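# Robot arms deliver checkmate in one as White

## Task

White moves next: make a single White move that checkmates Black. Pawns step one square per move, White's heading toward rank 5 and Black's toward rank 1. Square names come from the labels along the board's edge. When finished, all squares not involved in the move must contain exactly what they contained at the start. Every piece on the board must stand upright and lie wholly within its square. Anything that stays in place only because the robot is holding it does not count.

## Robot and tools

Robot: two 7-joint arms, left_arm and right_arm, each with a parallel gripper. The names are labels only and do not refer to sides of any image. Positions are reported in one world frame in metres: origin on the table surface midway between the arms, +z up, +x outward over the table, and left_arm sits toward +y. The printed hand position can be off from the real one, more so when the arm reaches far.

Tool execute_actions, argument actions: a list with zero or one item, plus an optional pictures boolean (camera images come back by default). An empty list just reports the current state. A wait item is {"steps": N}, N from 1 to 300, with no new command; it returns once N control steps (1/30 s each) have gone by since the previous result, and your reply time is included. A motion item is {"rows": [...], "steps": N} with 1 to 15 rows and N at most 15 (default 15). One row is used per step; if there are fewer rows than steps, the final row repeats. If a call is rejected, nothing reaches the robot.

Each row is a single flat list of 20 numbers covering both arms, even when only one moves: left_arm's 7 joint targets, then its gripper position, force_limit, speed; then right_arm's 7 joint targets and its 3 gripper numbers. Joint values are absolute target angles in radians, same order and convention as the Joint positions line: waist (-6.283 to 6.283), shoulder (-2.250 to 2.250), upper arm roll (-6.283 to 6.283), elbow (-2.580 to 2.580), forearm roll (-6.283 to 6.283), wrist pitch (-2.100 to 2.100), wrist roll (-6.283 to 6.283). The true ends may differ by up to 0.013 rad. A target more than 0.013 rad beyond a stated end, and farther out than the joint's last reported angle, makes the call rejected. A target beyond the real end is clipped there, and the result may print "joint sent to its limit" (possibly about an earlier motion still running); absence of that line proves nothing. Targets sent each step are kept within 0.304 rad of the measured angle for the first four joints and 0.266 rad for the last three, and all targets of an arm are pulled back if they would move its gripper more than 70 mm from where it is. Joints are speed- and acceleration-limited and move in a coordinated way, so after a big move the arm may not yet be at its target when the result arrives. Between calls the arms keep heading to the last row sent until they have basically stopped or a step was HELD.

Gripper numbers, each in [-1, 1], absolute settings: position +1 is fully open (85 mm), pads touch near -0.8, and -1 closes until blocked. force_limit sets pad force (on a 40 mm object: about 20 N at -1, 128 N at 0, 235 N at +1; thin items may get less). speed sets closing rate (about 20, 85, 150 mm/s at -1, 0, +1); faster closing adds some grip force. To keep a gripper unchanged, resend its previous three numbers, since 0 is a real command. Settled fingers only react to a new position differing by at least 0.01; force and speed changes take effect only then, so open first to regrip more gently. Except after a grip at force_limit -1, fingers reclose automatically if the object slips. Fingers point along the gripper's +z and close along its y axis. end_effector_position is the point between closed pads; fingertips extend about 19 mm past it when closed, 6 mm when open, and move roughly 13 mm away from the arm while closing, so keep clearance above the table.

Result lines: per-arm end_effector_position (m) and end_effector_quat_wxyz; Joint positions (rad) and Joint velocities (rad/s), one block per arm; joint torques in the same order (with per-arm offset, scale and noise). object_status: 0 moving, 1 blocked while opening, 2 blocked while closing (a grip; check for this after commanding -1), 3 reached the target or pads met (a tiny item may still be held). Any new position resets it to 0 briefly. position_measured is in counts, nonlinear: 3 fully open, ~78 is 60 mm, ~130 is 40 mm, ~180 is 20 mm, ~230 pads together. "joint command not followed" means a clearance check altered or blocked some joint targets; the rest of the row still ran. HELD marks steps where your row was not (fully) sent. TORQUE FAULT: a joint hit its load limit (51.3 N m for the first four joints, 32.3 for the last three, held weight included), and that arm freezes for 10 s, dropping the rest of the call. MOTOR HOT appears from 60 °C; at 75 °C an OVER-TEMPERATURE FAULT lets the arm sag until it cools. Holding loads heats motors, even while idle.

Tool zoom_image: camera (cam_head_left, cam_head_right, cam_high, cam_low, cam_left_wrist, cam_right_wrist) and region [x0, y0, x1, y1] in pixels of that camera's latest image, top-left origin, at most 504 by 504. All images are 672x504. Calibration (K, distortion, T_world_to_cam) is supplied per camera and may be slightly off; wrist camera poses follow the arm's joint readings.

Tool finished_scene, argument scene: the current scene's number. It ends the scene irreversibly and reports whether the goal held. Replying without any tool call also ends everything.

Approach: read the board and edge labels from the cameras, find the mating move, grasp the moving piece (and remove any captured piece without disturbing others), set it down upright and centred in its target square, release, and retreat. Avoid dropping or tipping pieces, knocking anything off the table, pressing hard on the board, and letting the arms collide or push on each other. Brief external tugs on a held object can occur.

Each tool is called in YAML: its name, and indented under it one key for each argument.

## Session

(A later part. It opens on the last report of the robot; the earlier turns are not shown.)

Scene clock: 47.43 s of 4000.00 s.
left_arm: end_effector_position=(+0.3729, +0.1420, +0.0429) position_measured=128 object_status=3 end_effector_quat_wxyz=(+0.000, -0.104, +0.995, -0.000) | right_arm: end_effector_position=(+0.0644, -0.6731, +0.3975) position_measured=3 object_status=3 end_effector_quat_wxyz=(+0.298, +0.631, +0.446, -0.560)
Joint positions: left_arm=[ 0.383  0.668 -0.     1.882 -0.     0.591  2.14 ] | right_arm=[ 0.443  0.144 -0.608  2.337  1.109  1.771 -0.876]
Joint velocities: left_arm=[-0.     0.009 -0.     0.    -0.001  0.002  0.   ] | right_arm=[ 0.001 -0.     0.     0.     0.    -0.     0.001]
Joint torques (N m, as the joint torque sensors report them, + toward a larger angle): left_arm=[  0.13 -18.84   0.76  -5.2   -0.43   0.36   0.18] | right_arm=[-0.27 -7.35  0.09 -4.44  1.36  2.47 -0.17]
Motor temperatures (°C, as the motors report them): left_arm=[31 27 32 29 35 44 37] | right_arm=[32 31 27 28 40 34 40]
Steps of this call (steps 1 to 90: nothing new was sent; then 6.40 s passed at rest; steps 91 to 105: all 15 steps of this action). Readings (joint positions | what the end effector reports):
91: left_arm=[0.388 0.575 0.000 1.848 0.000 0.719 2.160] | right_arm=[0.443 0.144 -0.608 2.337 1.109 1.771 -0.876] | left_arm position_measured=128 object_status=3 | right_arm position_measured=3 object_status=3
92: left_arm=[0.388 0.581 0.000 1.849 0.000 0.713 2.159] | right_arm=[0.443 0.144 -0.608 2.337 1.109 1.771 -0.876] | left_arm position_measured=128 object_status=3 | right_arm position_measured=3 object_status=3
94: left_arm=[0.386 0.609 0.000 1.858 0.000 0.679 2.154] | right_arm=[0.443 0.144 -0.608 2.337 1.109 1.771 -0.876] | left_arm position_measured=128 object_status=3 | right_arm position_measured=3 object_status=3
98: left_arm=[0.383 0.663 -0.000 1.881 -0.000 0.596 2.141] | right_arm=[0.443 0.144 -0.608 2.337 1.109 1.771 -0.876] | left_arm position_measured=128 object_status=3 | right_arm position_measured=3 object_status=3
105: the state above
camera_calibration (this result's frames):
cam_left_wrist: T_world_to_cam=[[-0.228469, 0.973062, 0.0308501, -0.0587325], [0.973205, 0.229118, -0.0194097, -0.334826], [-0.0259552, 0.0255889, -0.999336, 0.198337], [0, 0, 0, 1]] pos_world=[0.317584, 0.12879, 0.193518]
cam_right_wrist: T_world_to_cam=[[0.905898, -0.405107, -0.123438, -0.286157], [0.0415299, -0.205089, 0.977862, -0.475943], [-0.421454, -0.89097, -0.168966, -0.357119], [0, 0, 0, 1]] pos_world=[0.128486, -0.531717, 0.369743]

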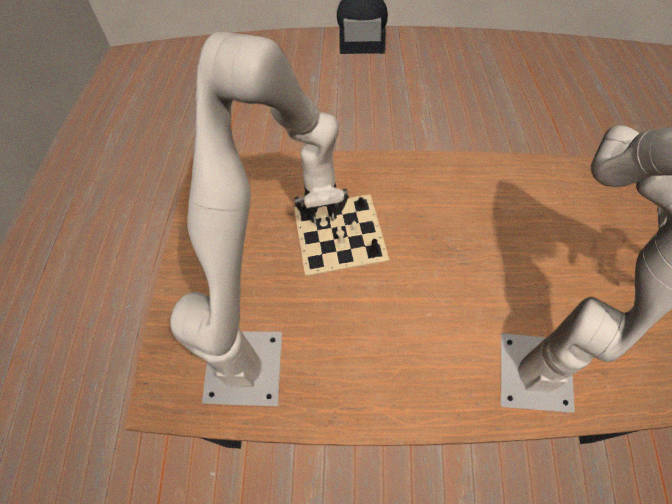

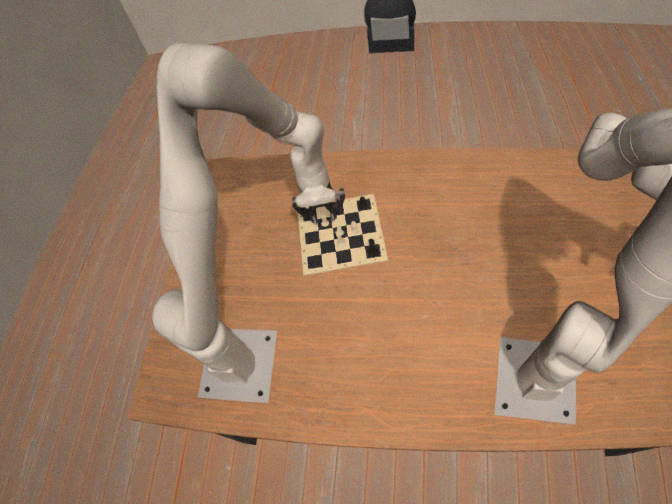

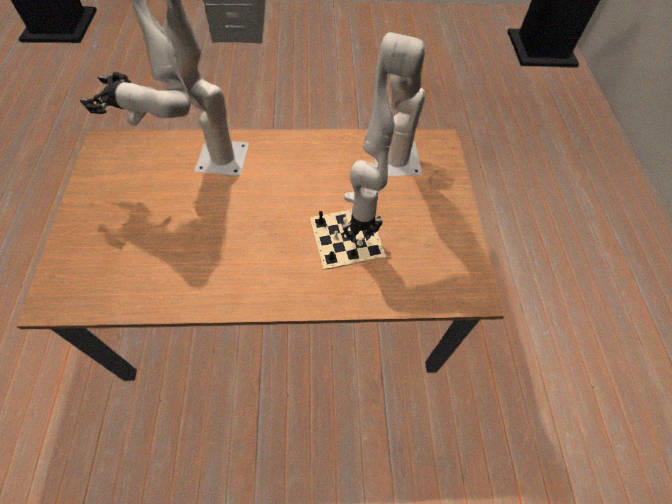

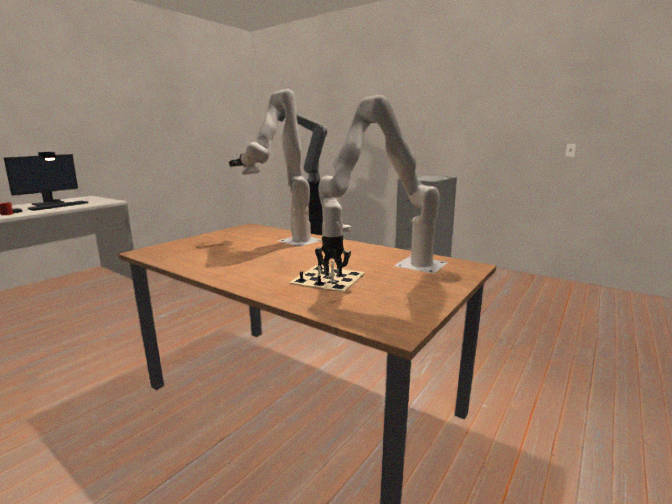

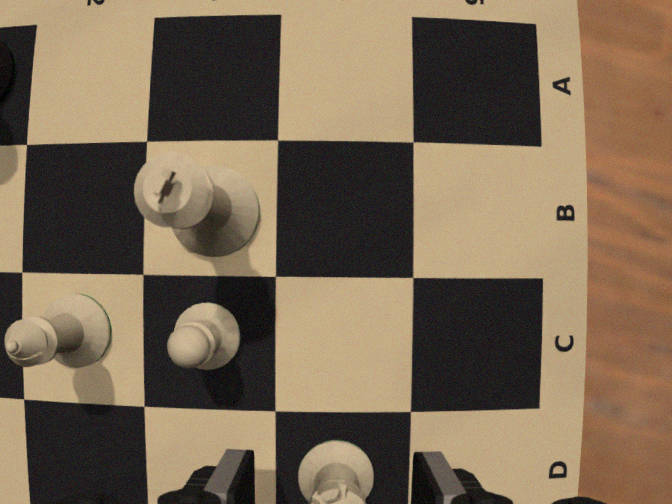

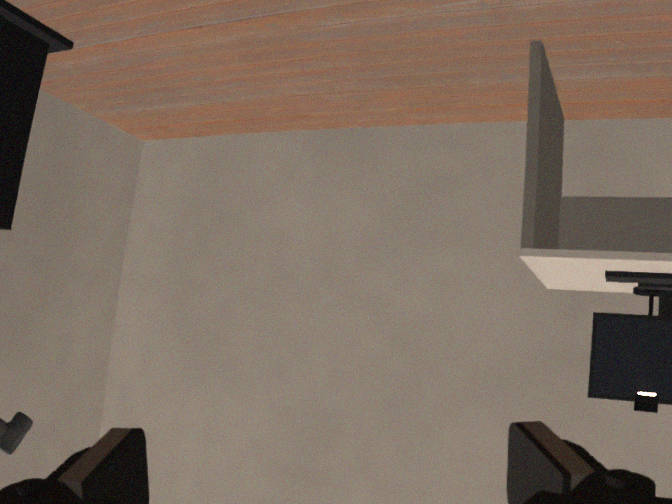

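execute_actions:
  actions:
    - {"rows":[[0.3825,0.669,0,1.882,0,0.5905,2.14,-1,-0.7,-0.2,0.443,0.144,-0.608,2.337,1.109,1.771,-0.876,1,0,0]]}
  pictures: false

execute_actions:
  actions:
    - {"steps":10}
  pictures: false

execute_actions:
  actions:
    - {"rows":[[0.3825,0.574,0,1.848,0,0.72,2.14,-1,-0.7,-0.2,0.443,0.144,-0.608,2.337,1.109,1.771,-0.876,1,0,0]]}
  pictures: false

execute_actions:
  actions:
    - {"rows":[[0.5574,0.44,0,2.127,0,0.575,2.315,-1,-0.7,-0.2,0.443,0.144,-0.608,2.337,1.109,1.771,-0.876,1,0,0]]}
  pictures: false

execute_actions:
  actions:
    - {"steps":15}

Scene clock: 58.50 s of 4000.00 s.
left_arm: end_effector_position=(+0.3727, +0.1421, +0.0425) position_measured=199 object_status=0 end_effector_quat_wxyz=(+0.000, -0.104, +0.995, -0.000) | right_arm: end_effector_position=(+0.0644, -0.6731, +0.3975) position_measured=3 object_status=3 end_effector_quat_wxyz=(+0.298, +0.631, +0.446, -0.560)
Joint positions: left_arm=[ 0.382  0.669 -0.     1.882 -0.     0.591  2.14 ] | right_arm=[ 0.443  0.144 -0.608  2.337  1.109  1.771 -0.876]
Joint velocities: left_arm=[ 0.    -0.     0.     0.    -0.002  0.001 -0.001] | right_arm=[-0.     0.     0.    -0.     0.    -0.    -0.001]
Joint torques (N m, as the joint torque sensors report them, + toward a larger angle): left_arm=[ -0.02 -18.44   0.64  -4.89  -0.19   0.56   0.14] | right_arm=[-0.1  -7.32  0.02 -4.35  1.37  2.63 -0.18]
Motor temperatures (°C, as the motors report them): left_arm=[31 27 32 29 35 44 37] | right_arm=[32 31 27 28 40 34 40]
Steps of this call (steps 1 to 15: the robot went on to your last target; steps 16 to 90: nothing new was sent; then 7.57 s passed at rest; steps 91 to 105: all 15 steps of this action). Readings (joint positions | what the end effector reports):
91: left_arm=[0.382 0.669 0.000 1.882 0.000 0.590 2.140] | right_arm=[0.443 0.144 -0.608 2.337 1.109 1.771 -0.876] | left_arm position_measured=128 object_status=0 | right_arm position_measured=3 object_status=3
92: left_arm=[0.382 0.669 0.000 1.882 -0.000 0.590 2.140] | right_arm=[0.443 0.144 -0.608 2.337 1.109 1.771 -0.876] | left_arm position_measured=129 object_status=0 | right_arm position_measured=3 object_status=3
94: left_arm=[0.383 0.669 0.000 1.882 0.000 0.590 2.140] | right_arm=[0.443 0.144 -0.608 2.337 1.109 1.771 -0.876] | left_arm position_measured=138 object_status=0 | right_arm position_measured=3 object_status=3
98: left_arm=[0.383 0.669 0.000 1.882 0.000 0.590 2.140] | right_arm=[0.443 0.144 -0.608 2.337 1.109 1.771 -0.876] | left_arm position_measured=162 object_status=0 | right_arm position_measured=3 object_status=3
105: the state above

Scene clock: 58.83 s of 4000.00 s.
left_arm: end_effector_position=(+0.3727, +0.1421, +0.0425) position_measured=199 object_status=2 end_effector_quat_wxyz=(+0.000, -0.104, +0.995, -0.000) | right_arm: end_effector_position=(+0.0644, -0.6731, +0.3975) position_measured=3 object_status=3 end_effector_quat_wxyz=(+0.298, +0.631, +0.446, -0.560)
Joint positions: left_arm=[ 0.382  0.669 -0.     1.882 -0.     0.591  2.14 ] | right_arm=[ 0.443  0.144 -0.608  2.337  1.109  1.771 -0.876]
Joint velocities: left_arm=[ 0.    -0.    -0.001  0.    -0.001 -0.001 -0.001] | right_arm=[-0.001  0.    -0.     0.    -0.    -0.    -0.   ]
Joint torques (N m, as the joint torque sensors report them, + toward a larger angle): left_arm=[ -0.16 -18.67   0.35  -5.06  -0.39   0.5    0.18] | right_arm=[-0.15 -7.48  0.05 -4.47  1.33  2.56 -0.14]
Motor temperatures (°C, as the motors report them): left_arm=[31 27 32 29 35 44 37] | right_arm=[32 31 27 28 40 34 40]
Steps of this call (steps 1 to 10: the robot went on to your last target). Readings (joint positions | what the end effector reports):
1: left_arm=[0.382 0.669 -0.000 1.882 -0.000 0.591 2.140] | right_arm=[0.443 0.144 -0.608 2.337 1.109 1.771 -0.876] | left_arm position_measured=199 object_status=0 | right_arm position_measured=3 object_status=3
2: left_arm=[0.382 0.669 -0.000 1.882 -0.000 0.591 2.140] | right_arm=[0.443 0.144 -0.608 2.337 1.109 1.771 -0.876] | left_arm position_measured=199 object_status=0 | right_arm position_measured=3 object_status=3
4: left_arm=[0.382 0.669 -0.000 1.882 -0.000 0.591 2.140] | right_arm=[0.443 0.144 -0.608 2.337 1.109 1.771 -0.876] | left_arm position_measured=199 object_status=2 | right_arm position_measured=3 object_status=3
8: left_arm=[0.382 0.669 -0.000 1.882 -0.000 0.591 2.140] | right_arm=[0.443 0.144 -0.608 2.337 1.109 1.771 -0.876] | left_arm position_measured=199 object_status=2 | right_arm position_measured=3 object_status=3
10: the state above

Scene clock: 59.33 s of 4000.00 s.
left_arm: end_effector_position=(+0.3720, +0.1423, +0.0900) position_measured=199 object_status=2 end_effector_quat_wxyz=(-0.001, -0.104, +0.995, +0.000) | right_arm: end_effector_position=(+0.0644, -0.6731, +0.3975) position_measured=3 object_status=3 end_effector_quat_wxyz=(+0.298, +0.631, +0.446, -0.560)
Joint positions: left_arm=[ 0.383  0.575  0.     1.848 -0.     0.72   2.14 ] | right_arm=[ 0.443  0.144 -0.608  2.337  1.109  1.771 -0.876]
Joint velocities: left_arm=[ 0.    -0.009 -0.    -0.     0.001 -0.001  0.001] | right_arm=[ 0.     0.     0.     0.    -0.    -0.001  0.001]
Joint torques (N m, as the joint torque sensors report them, + toward a larger angle): left_arm=[  0.03 -17.76   0.61  -5.98  -0.52   0.33   0.11] | right_arm=[-0.4  -7.36  0.14 -4.43  1.36  2.61 -0.1 ]
Motor temperatures (°C, as the motors report them): left_arm=[31 27 32 29 35 44 37] | right_arm=[32 31 27 28 40 34 40]
Steps of this call (steps 1 to 15: all 15 steps of this action). Readings (joint positions | what the end effector reports):
1: left_arm=[0.382 0.668 -0.000 1.882 -0.000 0.591 2.140] | right_arm=[0.443 0.144 -0.608 2.337 1.109 1.771 -0.876] | left_arm position_measured=199 object_status=2 | right_arm position_measured=3 object_status=3
2: left_arm=[0.382 0.662 -0.000 1.881 -0.000 0.597 2.140] | right_arm=[0.443 0.144 -0.608 2.337 1.109 1.771 -0.876] | left_arm position_measured=199 object_status=2 | right_arm position_measured=3 object_status=3
4: left_arm=[0.382 0.634 -0.000 1.872 -0.000 0.632 2.140] | right_arm=[0.443 0.144 -0.608 2.337 1.109 1.771 -0.876] | left_arm position_measured=199 object_status=2 | right_arm position_measured=3 object_status=3
8: left_arm=[0.383 0.580 0.000 1.849 0.000 0.714 2.140] | right_arm=[0.443 0.144 -0.608 2.337 1.109 1.771 -0.876] | left_arm position_measured=199 object_status=2 | right_arm position_measured=3 object_status=3
15: the state above

Scene clock: 59.83 s of 4000.00 s.
left_arm: end_effector_position=(+0.2622, +0.1206, +0.0889) position_measured=199 object_status=2 end_effector_quat_wxyz=(-0.002, -0.106, +0.994, +0.001) | right_arm: end_effector_position=(+0.0644, -0.6731, +0.3975) position_measured=3 object_status=3 end_effector_quat_wxyz=(+0.298, +0.631, +0.446, -0.560)
Joint positions: left_arm=[0.552 0.445 0.001 2.125 0.    0.577 2.314] | right_arm=[ 0.443  0.144 -0.608  2.337  1.109  1.771 -0.876]
Joint velocities: left_arm=[ 0.028 -0.019 -0.013  0.042 -0.006 -0.03   0.023] | right_arm=[ 0.     0.001 -0.    -0.    -0.    -0.001  0.   ]
Joint torques (N m, as the joint torque sensors report them, + toward a larger angle): left_arm=[ -0.67 -14.23   0.33  -6.68  -0.17  -0.13  -0.1 ] | right_arm=[-0.01 -7.35 -0.07 -4.4   1.28  2.58 -0.18]
Motor temperatures (°C, as the motors report them): left_arm=[31 27 32 29 35 44 37] | right_arm=[32 31 27 28 40 34 40]
Steps of this call (steps 1 to 15: all 15 steps of this action). Readings (joint positions | what the end effector reports):
1: left_arm=[0.383 0.574 -0.000 1.849 -0.000 0.720 2.140] | right_arm=[0.443 0.144 -0.608 2.337 1.109 1.771 -0.876] | left_arm position_measured=199 object_status=2 | right_arm position_measured=3 object_status=3
2: left_arm=[0.387 0.571 -0.001 1.853 -0.000 0.717 2.143] | right_arm=[0.443 0.144 -0.608 2.337 1.109 1.771 -0.876] | left_arm position_measured=199 object_status=2 | right_arm position_measured=3 object_status=3
4: left_arm=[0.405 0.556 -0.002 1.879 -0.001 0.703 2.159] | right_arm=[0.443 0.144 -0.608 2.337 1.109 1.771 -0.876] | left_arm position_measured=199 object_status=2 | right_arm position_measured=3 object_status=3
8: left_arm=[0.478 0.500 -0.001 1.993 -0.000 0.644 2.231] | right_arm=[0.443 0.144 -0.608 2.337 1.109 1.771 -0.876] | left_arm position_measured=199 object_status=2 | right_arm position_measured=3 object_status=3
15: the state above

Scene clock: 60.33 s of 4000.00 s.
left_arm: end_effector_position=(+0.2617, +0.1192, +0.0903) position_measured=199 object_status=2 end_effector_quat_wxyz=(-0.000, -0.104, +0.995, +0.000) | right_arm: end_effector_position=(+0.0644, -0.6731, +0.3975) position_measured=3 object_status=3 end_effector_quat_wxyz=(+0.298, +0.631, +0.446, -0.560)
Joint positions: left_arm=[0.557 0.44  0.    2.127 0.    0.575 2.315] | right_arm=[ 0.443  0.144 -0.608  2.337  1.109  1.771 -0.876]
Joint velocities: left_arm=[ 0.    -0.001  0.001  0.    -0.001 -0.001  0.   ] | right_arm=[ 0.    -0.    -0.    -0.     0.001 -0.001  0.   ]
Joint torques (N m, as the joint torque sensors report them, + toward a larger angle): left_arm=[ -0.14 -14.21   0.52  -5.17  -0.15   0.6    0.02] | right_arm=[-0.1  -7.35  0.2  -4.52  1.41  2.6  -0.16]
Motor temperatures (°C, as the motors report them): left_arm=[31 27 32 29 35 44 37] | right_arm=[32 31 27 28 40 34 40]
Steps of this call (steps 1 to 15: the robot went on to your last target). Readings (joint positions | what the end effector reports):
1: left_arm=[0.553 0.444 0.001 2.126 0.000 0.576 2.315] | right_arm=[0.443 0.144 -0.608 2.337 1.109 1.771 -0.876] | left_arm position_measured=199 object_status=2 | right_arm position_measured=3 object_status=3
2: left_arm=[0.554 0.443 0.000 2.126 0.000 0.575 2.315] | right_arm=[0.443 0.144 -0.608 2.337 1.109 1.771 -0.876] | left_arm position_measured=199 object_status=2 | right_arm position_measured=3 object_status=3
4: left_arm=[0.555 0.442 0.000 2.127 0.000 0.575 2.315] | right_arm=[0.443 0.144 -0.608 2.337 1.109 1.771 -0.876] | left_arm position_measured=199 object_status=2 | right_arm position_measured=3 object_status=3
8: left_arm=[0.557 0.441 0.000 2.127 0.000 0.575 2.315] | right_arm=[0.443 0.144 -0.608 2.337 1.109 1.771 -0.876] | left_arm position_measured=199 object_status=2 | right_arm position_measured=3 object_status=3
15: the state above
All arms were judged still, so your last target was given up. Only a new action makes them travel on or press farther. Fingers that are still opening or closing keep moving.
camera_calibration (this result's frames):
cam_left_wrist: T_world_to_cam=[[-0.22865, 0.972991, 0.0317599, -0.063493], [0.973124, 0.229354, -0.0206268, -0.220429], [-0.027354, 0.0261901, -0.999283, 0.243695], [0, 0, 0, 1]] pos_world=[0.206653, 0.105952, 0.24099]
cam_right_wrist: T_world_to_cam=[[0.905898, -0.405107, -0.123438, -0.286157], [0.0415299, -0.205089, 0.977862, -0.475942], [-0.421454, -0.89097, -0.168966, -0.357119], [0, 0, 0, 1]] pos_world=[0.128486, -0.531717, 0.369743]

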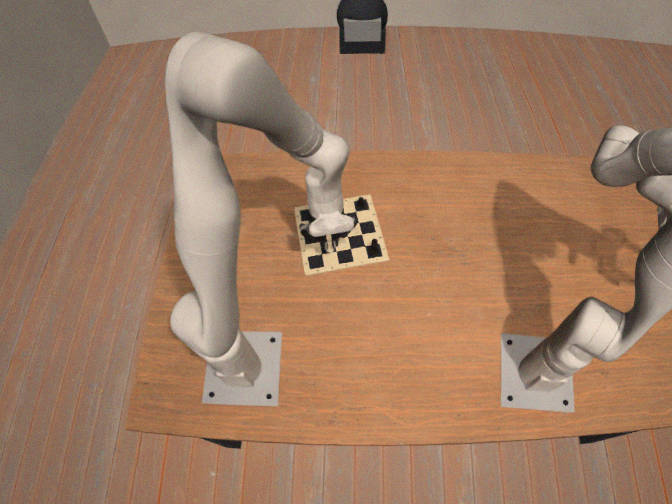

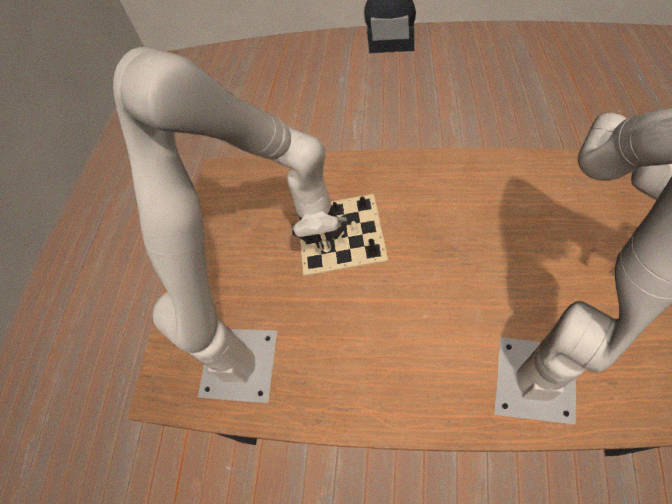

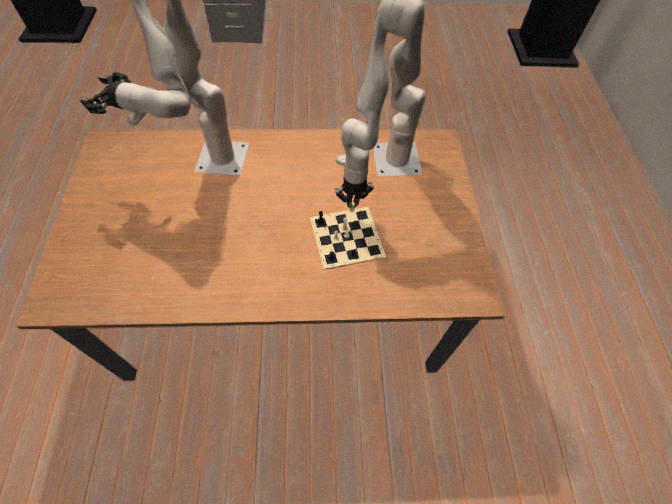

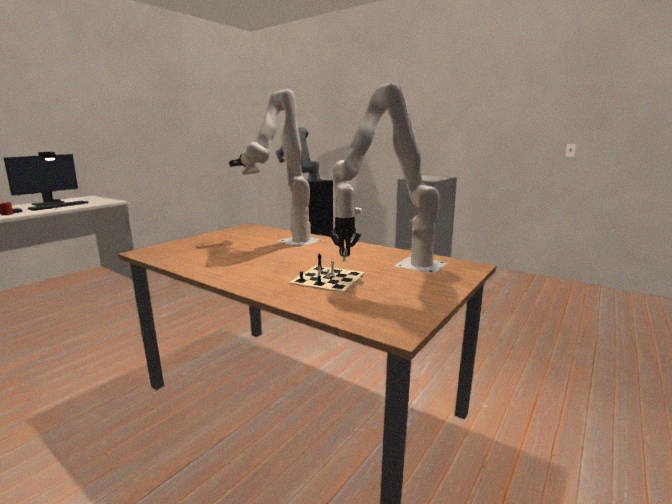

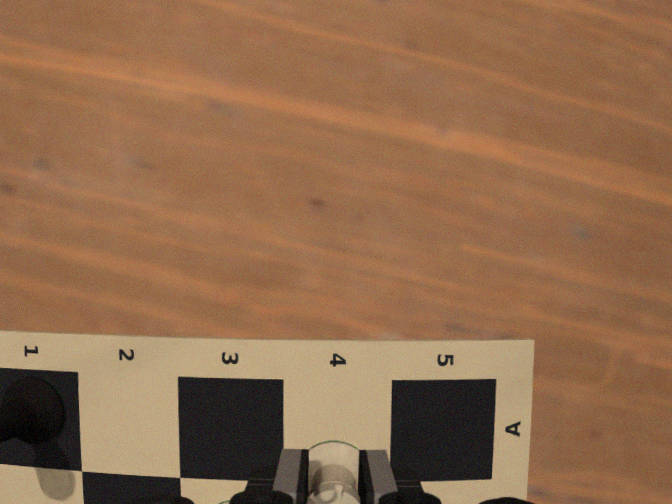

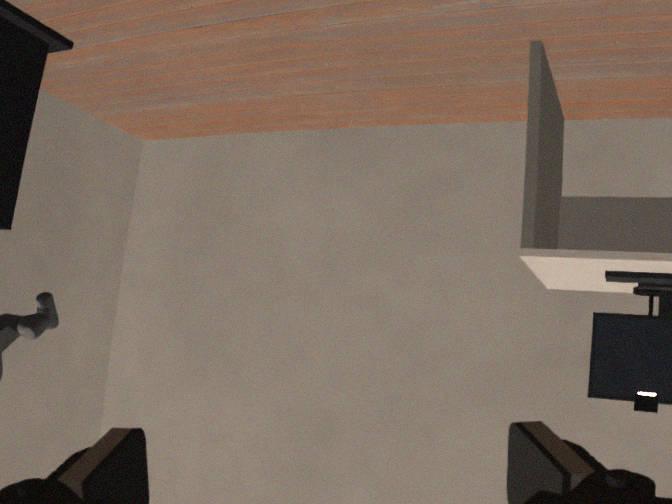

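execute_actions:
  actions:
    - {"rows":[[0.5574,0.5517,0,2.1727,0,0.417,2.315,-1,-0.7,-0.2,0.443,0.144,-0.608,2.337,1.109,1.771,-0.876,1,0,0]]}

zoom_image:
  camera: "cam_low"
  region: [300,230,380,295]

Scene clock: 64.67 s of 4000.00 s.
left_arm: end_effector_position=(+0.2603, +0.1200, +0.0450) position_measured=199 object_status=2 end_effector_quat_wxyz=(+0.001, -0.104, +0.995, -0.001) | right_arm: end_effector_position=(+0.0644, -0.6731, +0.3975) position_measured=3 object_status=3 end_effector_quat_wxyz=(+0.298, +0.631, +0.446, -0.560)
Joint positions: left_arm=[ 0.557  0.55  -0.     2.173 -0.     0.417  2.315] | right_arm=[ 0.443  0.144 -0.608  2.337  1.109  1.771 -0.876]
Joint velocities: left_arm=[-0.001  0.014 -0.     0.001 -0.003 -0.     0.   ] | right_arm=[ 0.     0.    -0.    -0.    -0.001 -0.001  0.001]
Joint torques (N m, as the joint torque sensors report them, + toward a larger angle): left_arm=[  0.1  -15.36   0.32  -3.98  -0.32   0.28   0.31] | right_arm=[-0.21 -7.31  0.13 -4.49  1.31  2.59 -0.17]
Motor temperatures (°C, as the motors report them): left_arm=[31 27 32 29 35 44 37] | right_arm=[32 31 27 28 40 34 40]
Steps of this call (steps 1 to 90: nothing new was sent; then 0.83 s passed at rest; steps 91 to 105: all 15 steps of this action). Readings (joint positions | what the end effector reports):
91: left_arm=[0.557 0.441 0.000 2.127 -0.000 0.574 2.315] | right_arm=[0.443 0.144 -0.608 2.337 1.109 1.771 -0.876] | left_arm position_measured=199 object_status=2 | right_arm position_measured=3 object_status=3
92: left_arm=[0.557 0.447 0.000 2.129 0.000 0.568 2.315] | right_arm=[0.443 0.144 -0.608 2.337 1.109 1.771 -0.876] | left_arm position_measured=199 object_status=2 | right_arm position_measured=3 object_status=3
94: left_arm=[0.557 0.476 0.000 2.139 0.000 0.532 2.315] | right_arm=[0.443 0.144 -0.608 2.337 1.109 1.771 -0.876] | left_arm position_measured=199 object_status=2 | right_arm position_measured=3 object_status=3
98: left_arm=[0.557 0.541 -0.000 2.169 -0.000 0.430 2.315] | right_arm=[0.443 0.144 -0.608 2.337 1.109 1.771 -0.876] | left_arm position_measured=199 object_status=2 | right_arm position_measured=3 object_status=3
105: the state above
camera_calibration (this result's frames):
cam_left_wrist: T_world_to_cam=[[-0.228643, 0.97304, 0.0302729, -0.0630836], [0.973176, 0.229268, -0.0190774, -0.220273], [-0.0255037, 0.0250989, -0.99936, 0.197994], [0, 0, 0, 1]] pos_world=[0.20499, 0.106915, 0.195575]
cam_right_wrist: T_world_to_cam=[[0.905898, -0.405107, -0.123438, -0.286157], [0.0415301, -0.205089, 0.977862, -0.475943], [-0.421455, -0.890969, -0.168966, -0.357119], [0, 0, 0, 1]] pos_world=[0.128486, -0.531717, 0.369743]

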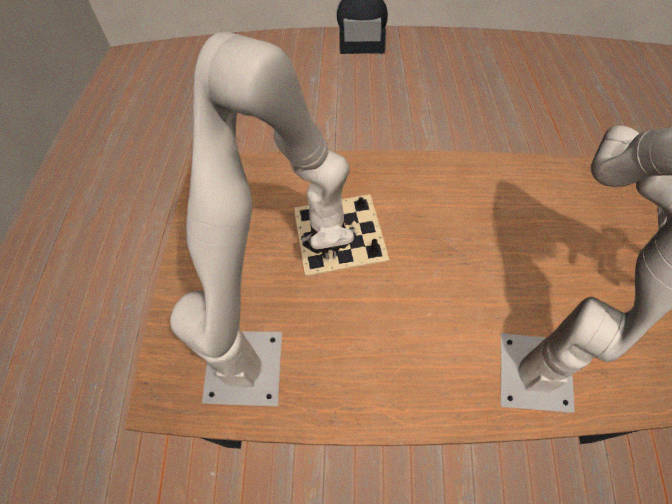

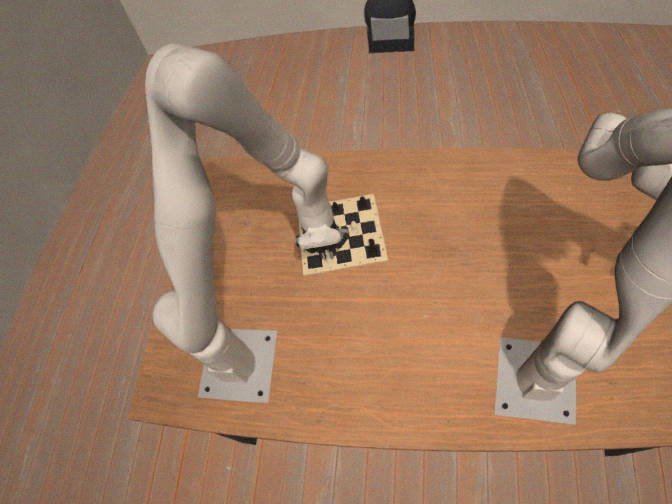

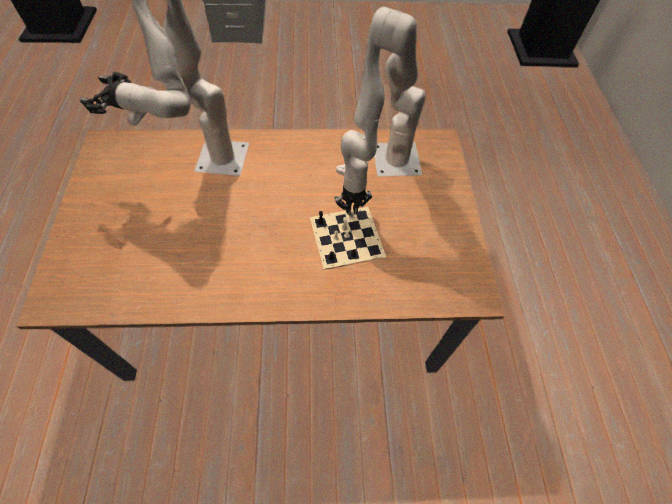

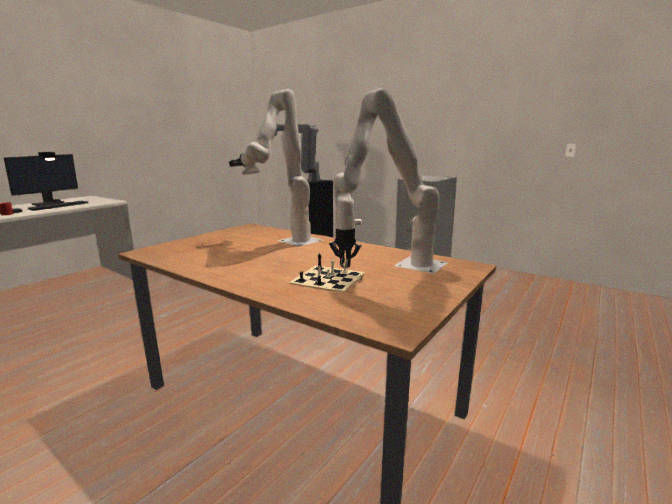

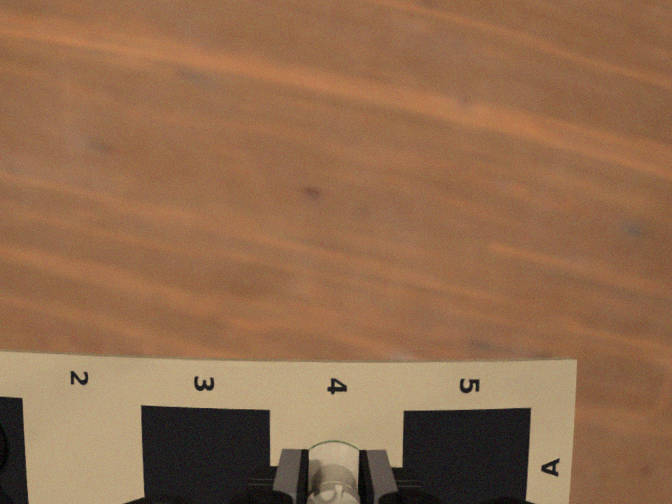

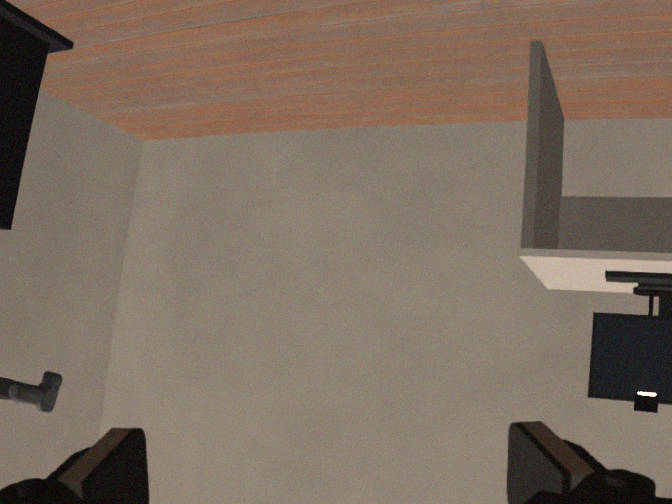

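Region (300, 230, 380, 295) of cam_low's 672x504 image, scaled by 6.300, with more detail than that image has; it fills the top 410 rows of this view, and the rest is white.

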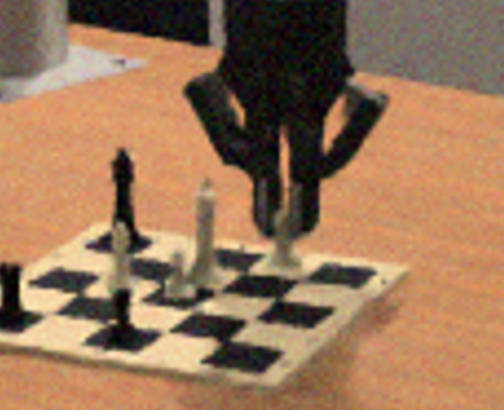

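execute_actions:
  actions:
    - {"rows":[[0.5574,0.5567,0,2.174,0,0.411,2.315,-1,-0.7,-0.2,0.443,0.144,-0.608,2.337,1.109,1.771,-0.876,1,0,0]],"steps":12}
  pictures: false

execute_actions:
  actions:
    - {"rows":[[0.5574,0.5567,0,2.174,0,0.411,2.315,0,-0.7,-0.2,0.443,0.144,-0.608,2.337,1.109,1.771,-0.876,1,0,0]],"steps":12}
  pictures: false

execute_actions:
  actions:
    - {"rows":[[0.5574,0.437,0,2.132,0,0.573,2.315,0,-0.7,-0.2,0.443,0.144,-0.608,2.337,1.109,1.771,-0.876,1,0,0]]}

Scene clock: 71.70 s of 4000.00 s.
left_arm: end_effector_position=(+0.2599, +0.1203, +0.0426) position_measured=199 object_status=2 end_effector_quat_wxyz=(-0.000, -0.104, +0.995, +0.000) | right_arm: end_effector_position=(+0.0644, -0.6731, +0.3975) position_measured=3 object_status=3 end_effector_quat_wxyz=(+0.298, +0.631, +0.446, -0.560)
Joint positions: left_arm=[0.557 0.557 0.    2.174 0.    0.411 2.315] | right_arm=[ 0.443  0.144 -0.608  2.337  1.109  1.771 -0.876]
Joint velocities: left_arm=[ 0.001  0.001  0.     0.     0.    -0.     0.001] | right_arm=[-0.001 -0.    -0.     0.    -0.    -0.001 -0.   ]
Joint torques (N m, as the joint torque sensors report them, + toward a larger angle): left_arm=[  0.05 -15.48   0.44  -3.8   -0.4    0.22   0.06] | right_arm=[-0.14 -7.32  0.12 -4.49  1.32  2.59 -0.16]
Motor temperatures (°C, as the motors report them): left_arm=[31 27 32 29 35 44 37] | right_arm=[32 31 27 28 40 34 40]
Steps of this call (steps 1 to 15: the robot went on to your last target; steps 16 to 90: nothing new was sent; then 3.63 s passed at rest; steps 91 to 102: all 12 steps of this action). Readings (joint positions | what the end effector reports):
91: left_arm=[0.557 0.553 0.000 2.173 -0.000 0.416 2.315] | right_arm=[0.443 0.144 -0.608 2.337 1.109 1.771 -0.876] | left_arm position_measured=199 object_status=2 | right_arm position_measured=3 object_status=3
92: left_arm=[0.557 0.556 0.000 2.173 0.000 0.413 2.315] | right_arm=[0.443 0.144 -0.608 2.337 1.109 1.771 -0.876] | left_arm position_measured=199 object_status=2 | right_arm position_measured=3 object_status=3
94: left_arm=[0.557 0.556 -0.000 2.174 -0.000 0.411 2.315] | right_arm=[0.443 0.144 -0.608 2.337 1.109 1.771 -0.876] | left_arm position_measured=199 object_status=2 | right_arm position_measured=3 object_status=3
98: left_arm=[0.557 0.557 -0.000 2.174 -0.000 0.411 2.315] | right_arm=[0.443 0.144 -0.608 2.337 1.109 1.771 -0.876] | left_arm position_measured=199 object_status=2 | right_arm position_measured=3 object_status=3
102: the state above

Scene clock: 72.10 s of 4000.00 s.
left_arm: end_effector_position=(+0.2599, +0.1203, +0.0425) position_measured=140 object_status=0 end_effector_quat_wxyz=(-0.000, -0.104, +0.995, +0.000) | right_arm: end_effector_position=(+0.0644, -0.6731, +0.3975) position_measured=3 object_status=3 end_effector_quat_wxyz=(+0.298, +0.631, +0.446, -0.560)
Joint positions: left_arm=[ 0.557  0.557 -0.     2.174  0.     0.411  2.315] | right_arm=[ 0.443  0.144 -0.608  2.337  1.109  1.771 -0.876]
Joint velocities: left_arm=[-0.    -0.001 -0.    -0.     0.003 -0.     0.001] | right_arm=[ 0.    -0.     0.    -0.     0.     0.     0.001]
Joint torques (N m, as the joint torque sensors report them, + toward a larger angle): left_arm=[ -0.2  -15.41   0.5   -3.74  -0.3    0.32   0.07] | right_arm=[ 0.   -7.43  0.   -4.52  1.33  2.51 -0.14]
Motor temperatures (°C, as the motors report them): left_arm=[31 27 32 29 35 44 37] | right_arm=[32 31 27 28 40 34 40]
Steps of this call (steps 1 to 12: all 12 steps of this action). Readings (joint positions | what the end effector reports):
1: left_arm=[0.557 0.557 0.000 2.174 0.000 0.411 2.315] | right_arm=[0.443 0.144 -0.608 2.337 1.109 1.771 -0.876] | left_arm position_measured=199 object_status=0 | right_arm position_measured=3 object_status=3
2: left_arm=[0.557 0.557 0.000 2.174 0.000 0.411 2.315] | right_arm=[0.443 0.144 -0.608 2.337 1.109 1.771 -0.876] | left_arm position_measured=198 object_status=0 | right_arm position_measured=3 object_status=3
4: left_arm=[0.557 0.557 -0.000 2.174 -0.000 0.411 2.315] | right_arm=[0.443 0.144 -0.608 2.337 1.109 1.771 -0.876] | left_arm position_measured=190 object_status=0 | right_arm position_measured=3 object_status=3
8: left_arm=[0.557 0.557 -0.000 2.174 -0.000 0.411 2.315] | right_arm=[0.443 0.144 -0.608 2.337 1.109 1.771 -0.876] | left_arm position_measured=165 object_status=0 | right_arm position_measured=3 object_status=3
12: the state above

Scene clock: 72.60 s of 4000.00 s.
left_arm: end_effector_position=(+0.2600, +0.1202, +0.0899) position_measured=129 object_status=3 end_effector_quat_wxyz=(-0.001, -0.104, +0.995, +0.001) | right_arm: end_effector_position=(+0.0644, -0.6731, +0.3975) position_measured=3 object_status=3 end_effector_quat_wxyz=(+0.298, +0.631, +0.446, -0.560)
Joint positions: left_arm=[ 0.557  0.439  0.     2.132 -0.     0.573  2.315] | right_arm=[ 0.443  0.144 -0.608  2.337  1.109  1.771 -0.876]
Joint velocities: left_arm=[-0.    -0.015 -0.001 -0.001 -0.001 -0.001  0.001] | right_arm=[-0.    -0.    -0.    -0.     0.003  0.     0.   ]
Joint torques (N m, as the joint torque sensors report them, + toward a larger angle): left_arm=[ -0.06 -14.04   0.37  -4.98  -0.34   0.47  -0.11] | right_arm=[-0.02 -7.26  0.01 -4.49  1.35  2.62 -0.27]
Motor temperatures (°C, as the motors report them): left_arm=[31 27 32 29 35 44 37] | right_arm=[32 31 27 28 40 34 40]
Steps of this call (steps 1 to 15: all 15 steps of this action). Readings (joint positions | what the end effector reports):
1: left_arm=[0.557 0.556 -0.000 2.174 0.000 0.412 2.315] | right_arm=[0.443 0.144 -0.608 2.337 1.109 1.771 -0.876] | left_arm position_measured=135 object_status=0 | right_arm position_measured=3 object_status=3
2: left_arm=[0.557 0.549 -0.000 2.172 -0.000 0.418 2.315] | right_arm=[0.443 0.144 -0.608 2.337 1.109 1.771 -0.876] | left_arm position_measured=132 object_status=0 | right_arm position_measured=3 object_status=3
4: left_arm=[0.557 0.520 -0.000 2.163 -0.000 0.452 2.315] | right_arm=[0.443 0.144 -0.608 2.337 1.109 1.771 -0.876] | left_arm position_measured=129 object_status=0 | right_arm position_measured=3 object_status=3
8: left_arm=[0.557 0.450 0.000 2.136 0.000 0.556 2.315] | right_arm=[0.443 0.144 -0.608 2.337 1.109 1.771 -0.876] | left_arm position_measured=129 object_status=0 | right_arm position_measured=3 object_status=3
15: the state above
camera_calibration (this result's frames):
cam_left_wrist: T_world_to_cam=[[-0.228522, 0.972983, 0.032897, -0.064983], [0.973114, 0.22929, -0.0218061, -0.218858], [-0.02876, 0.0270294, -0.999221, 0.243505], [0, 0, 0, 1]] pos_world=[0.205127, 0.106827, 0.240681]
cam_right_wrist: T_world_to_cam=[[0.905898, -0.405107, -0.123438, -0.286157], [0.04153, -0.205089, 0.977862, -0.475943], [-0.421454, -0.89097, -0.168966, -0.357119], [0, 0, 0, 1]] pos_world=[0.128486, -0.531717, 0.369743]

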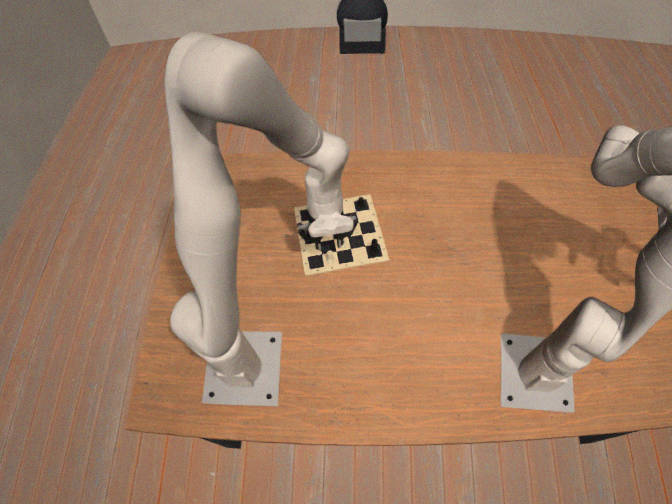

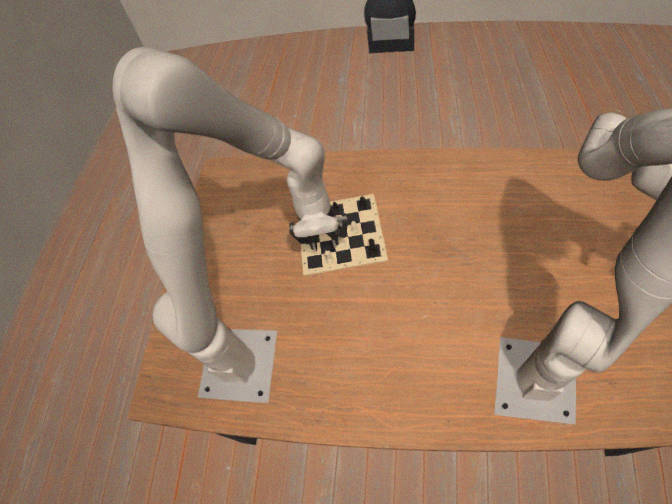

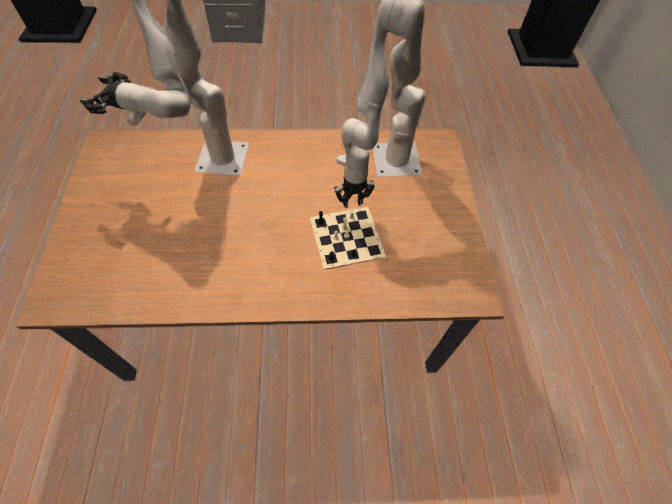

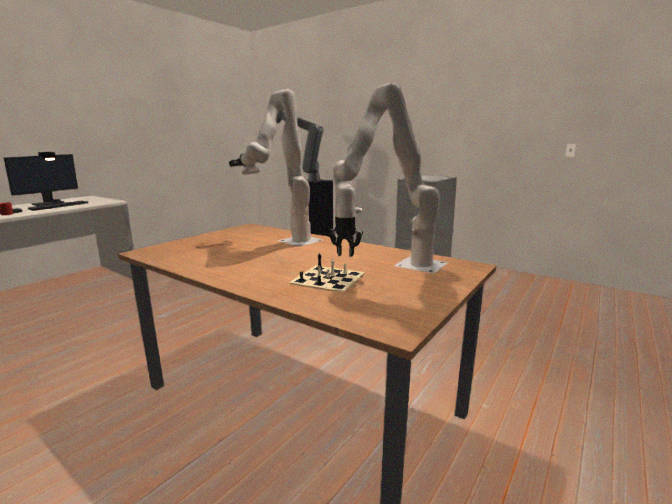

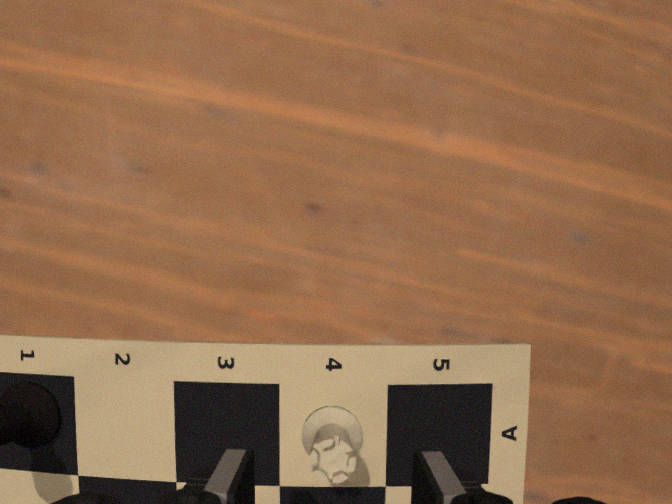

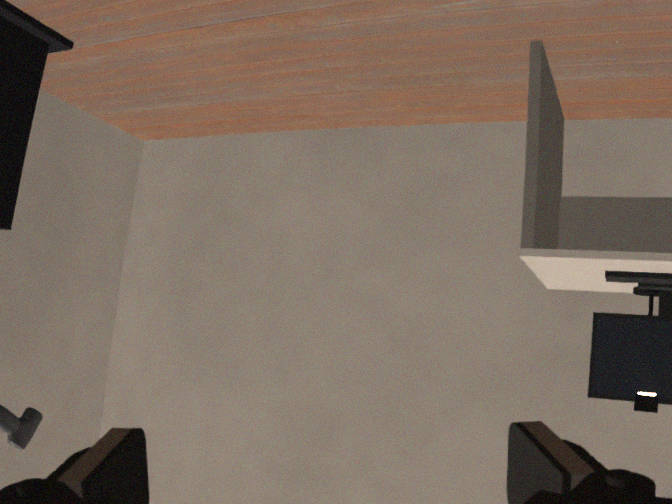

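finished_scene:
  scene: 1

The scene is finished: the task was done.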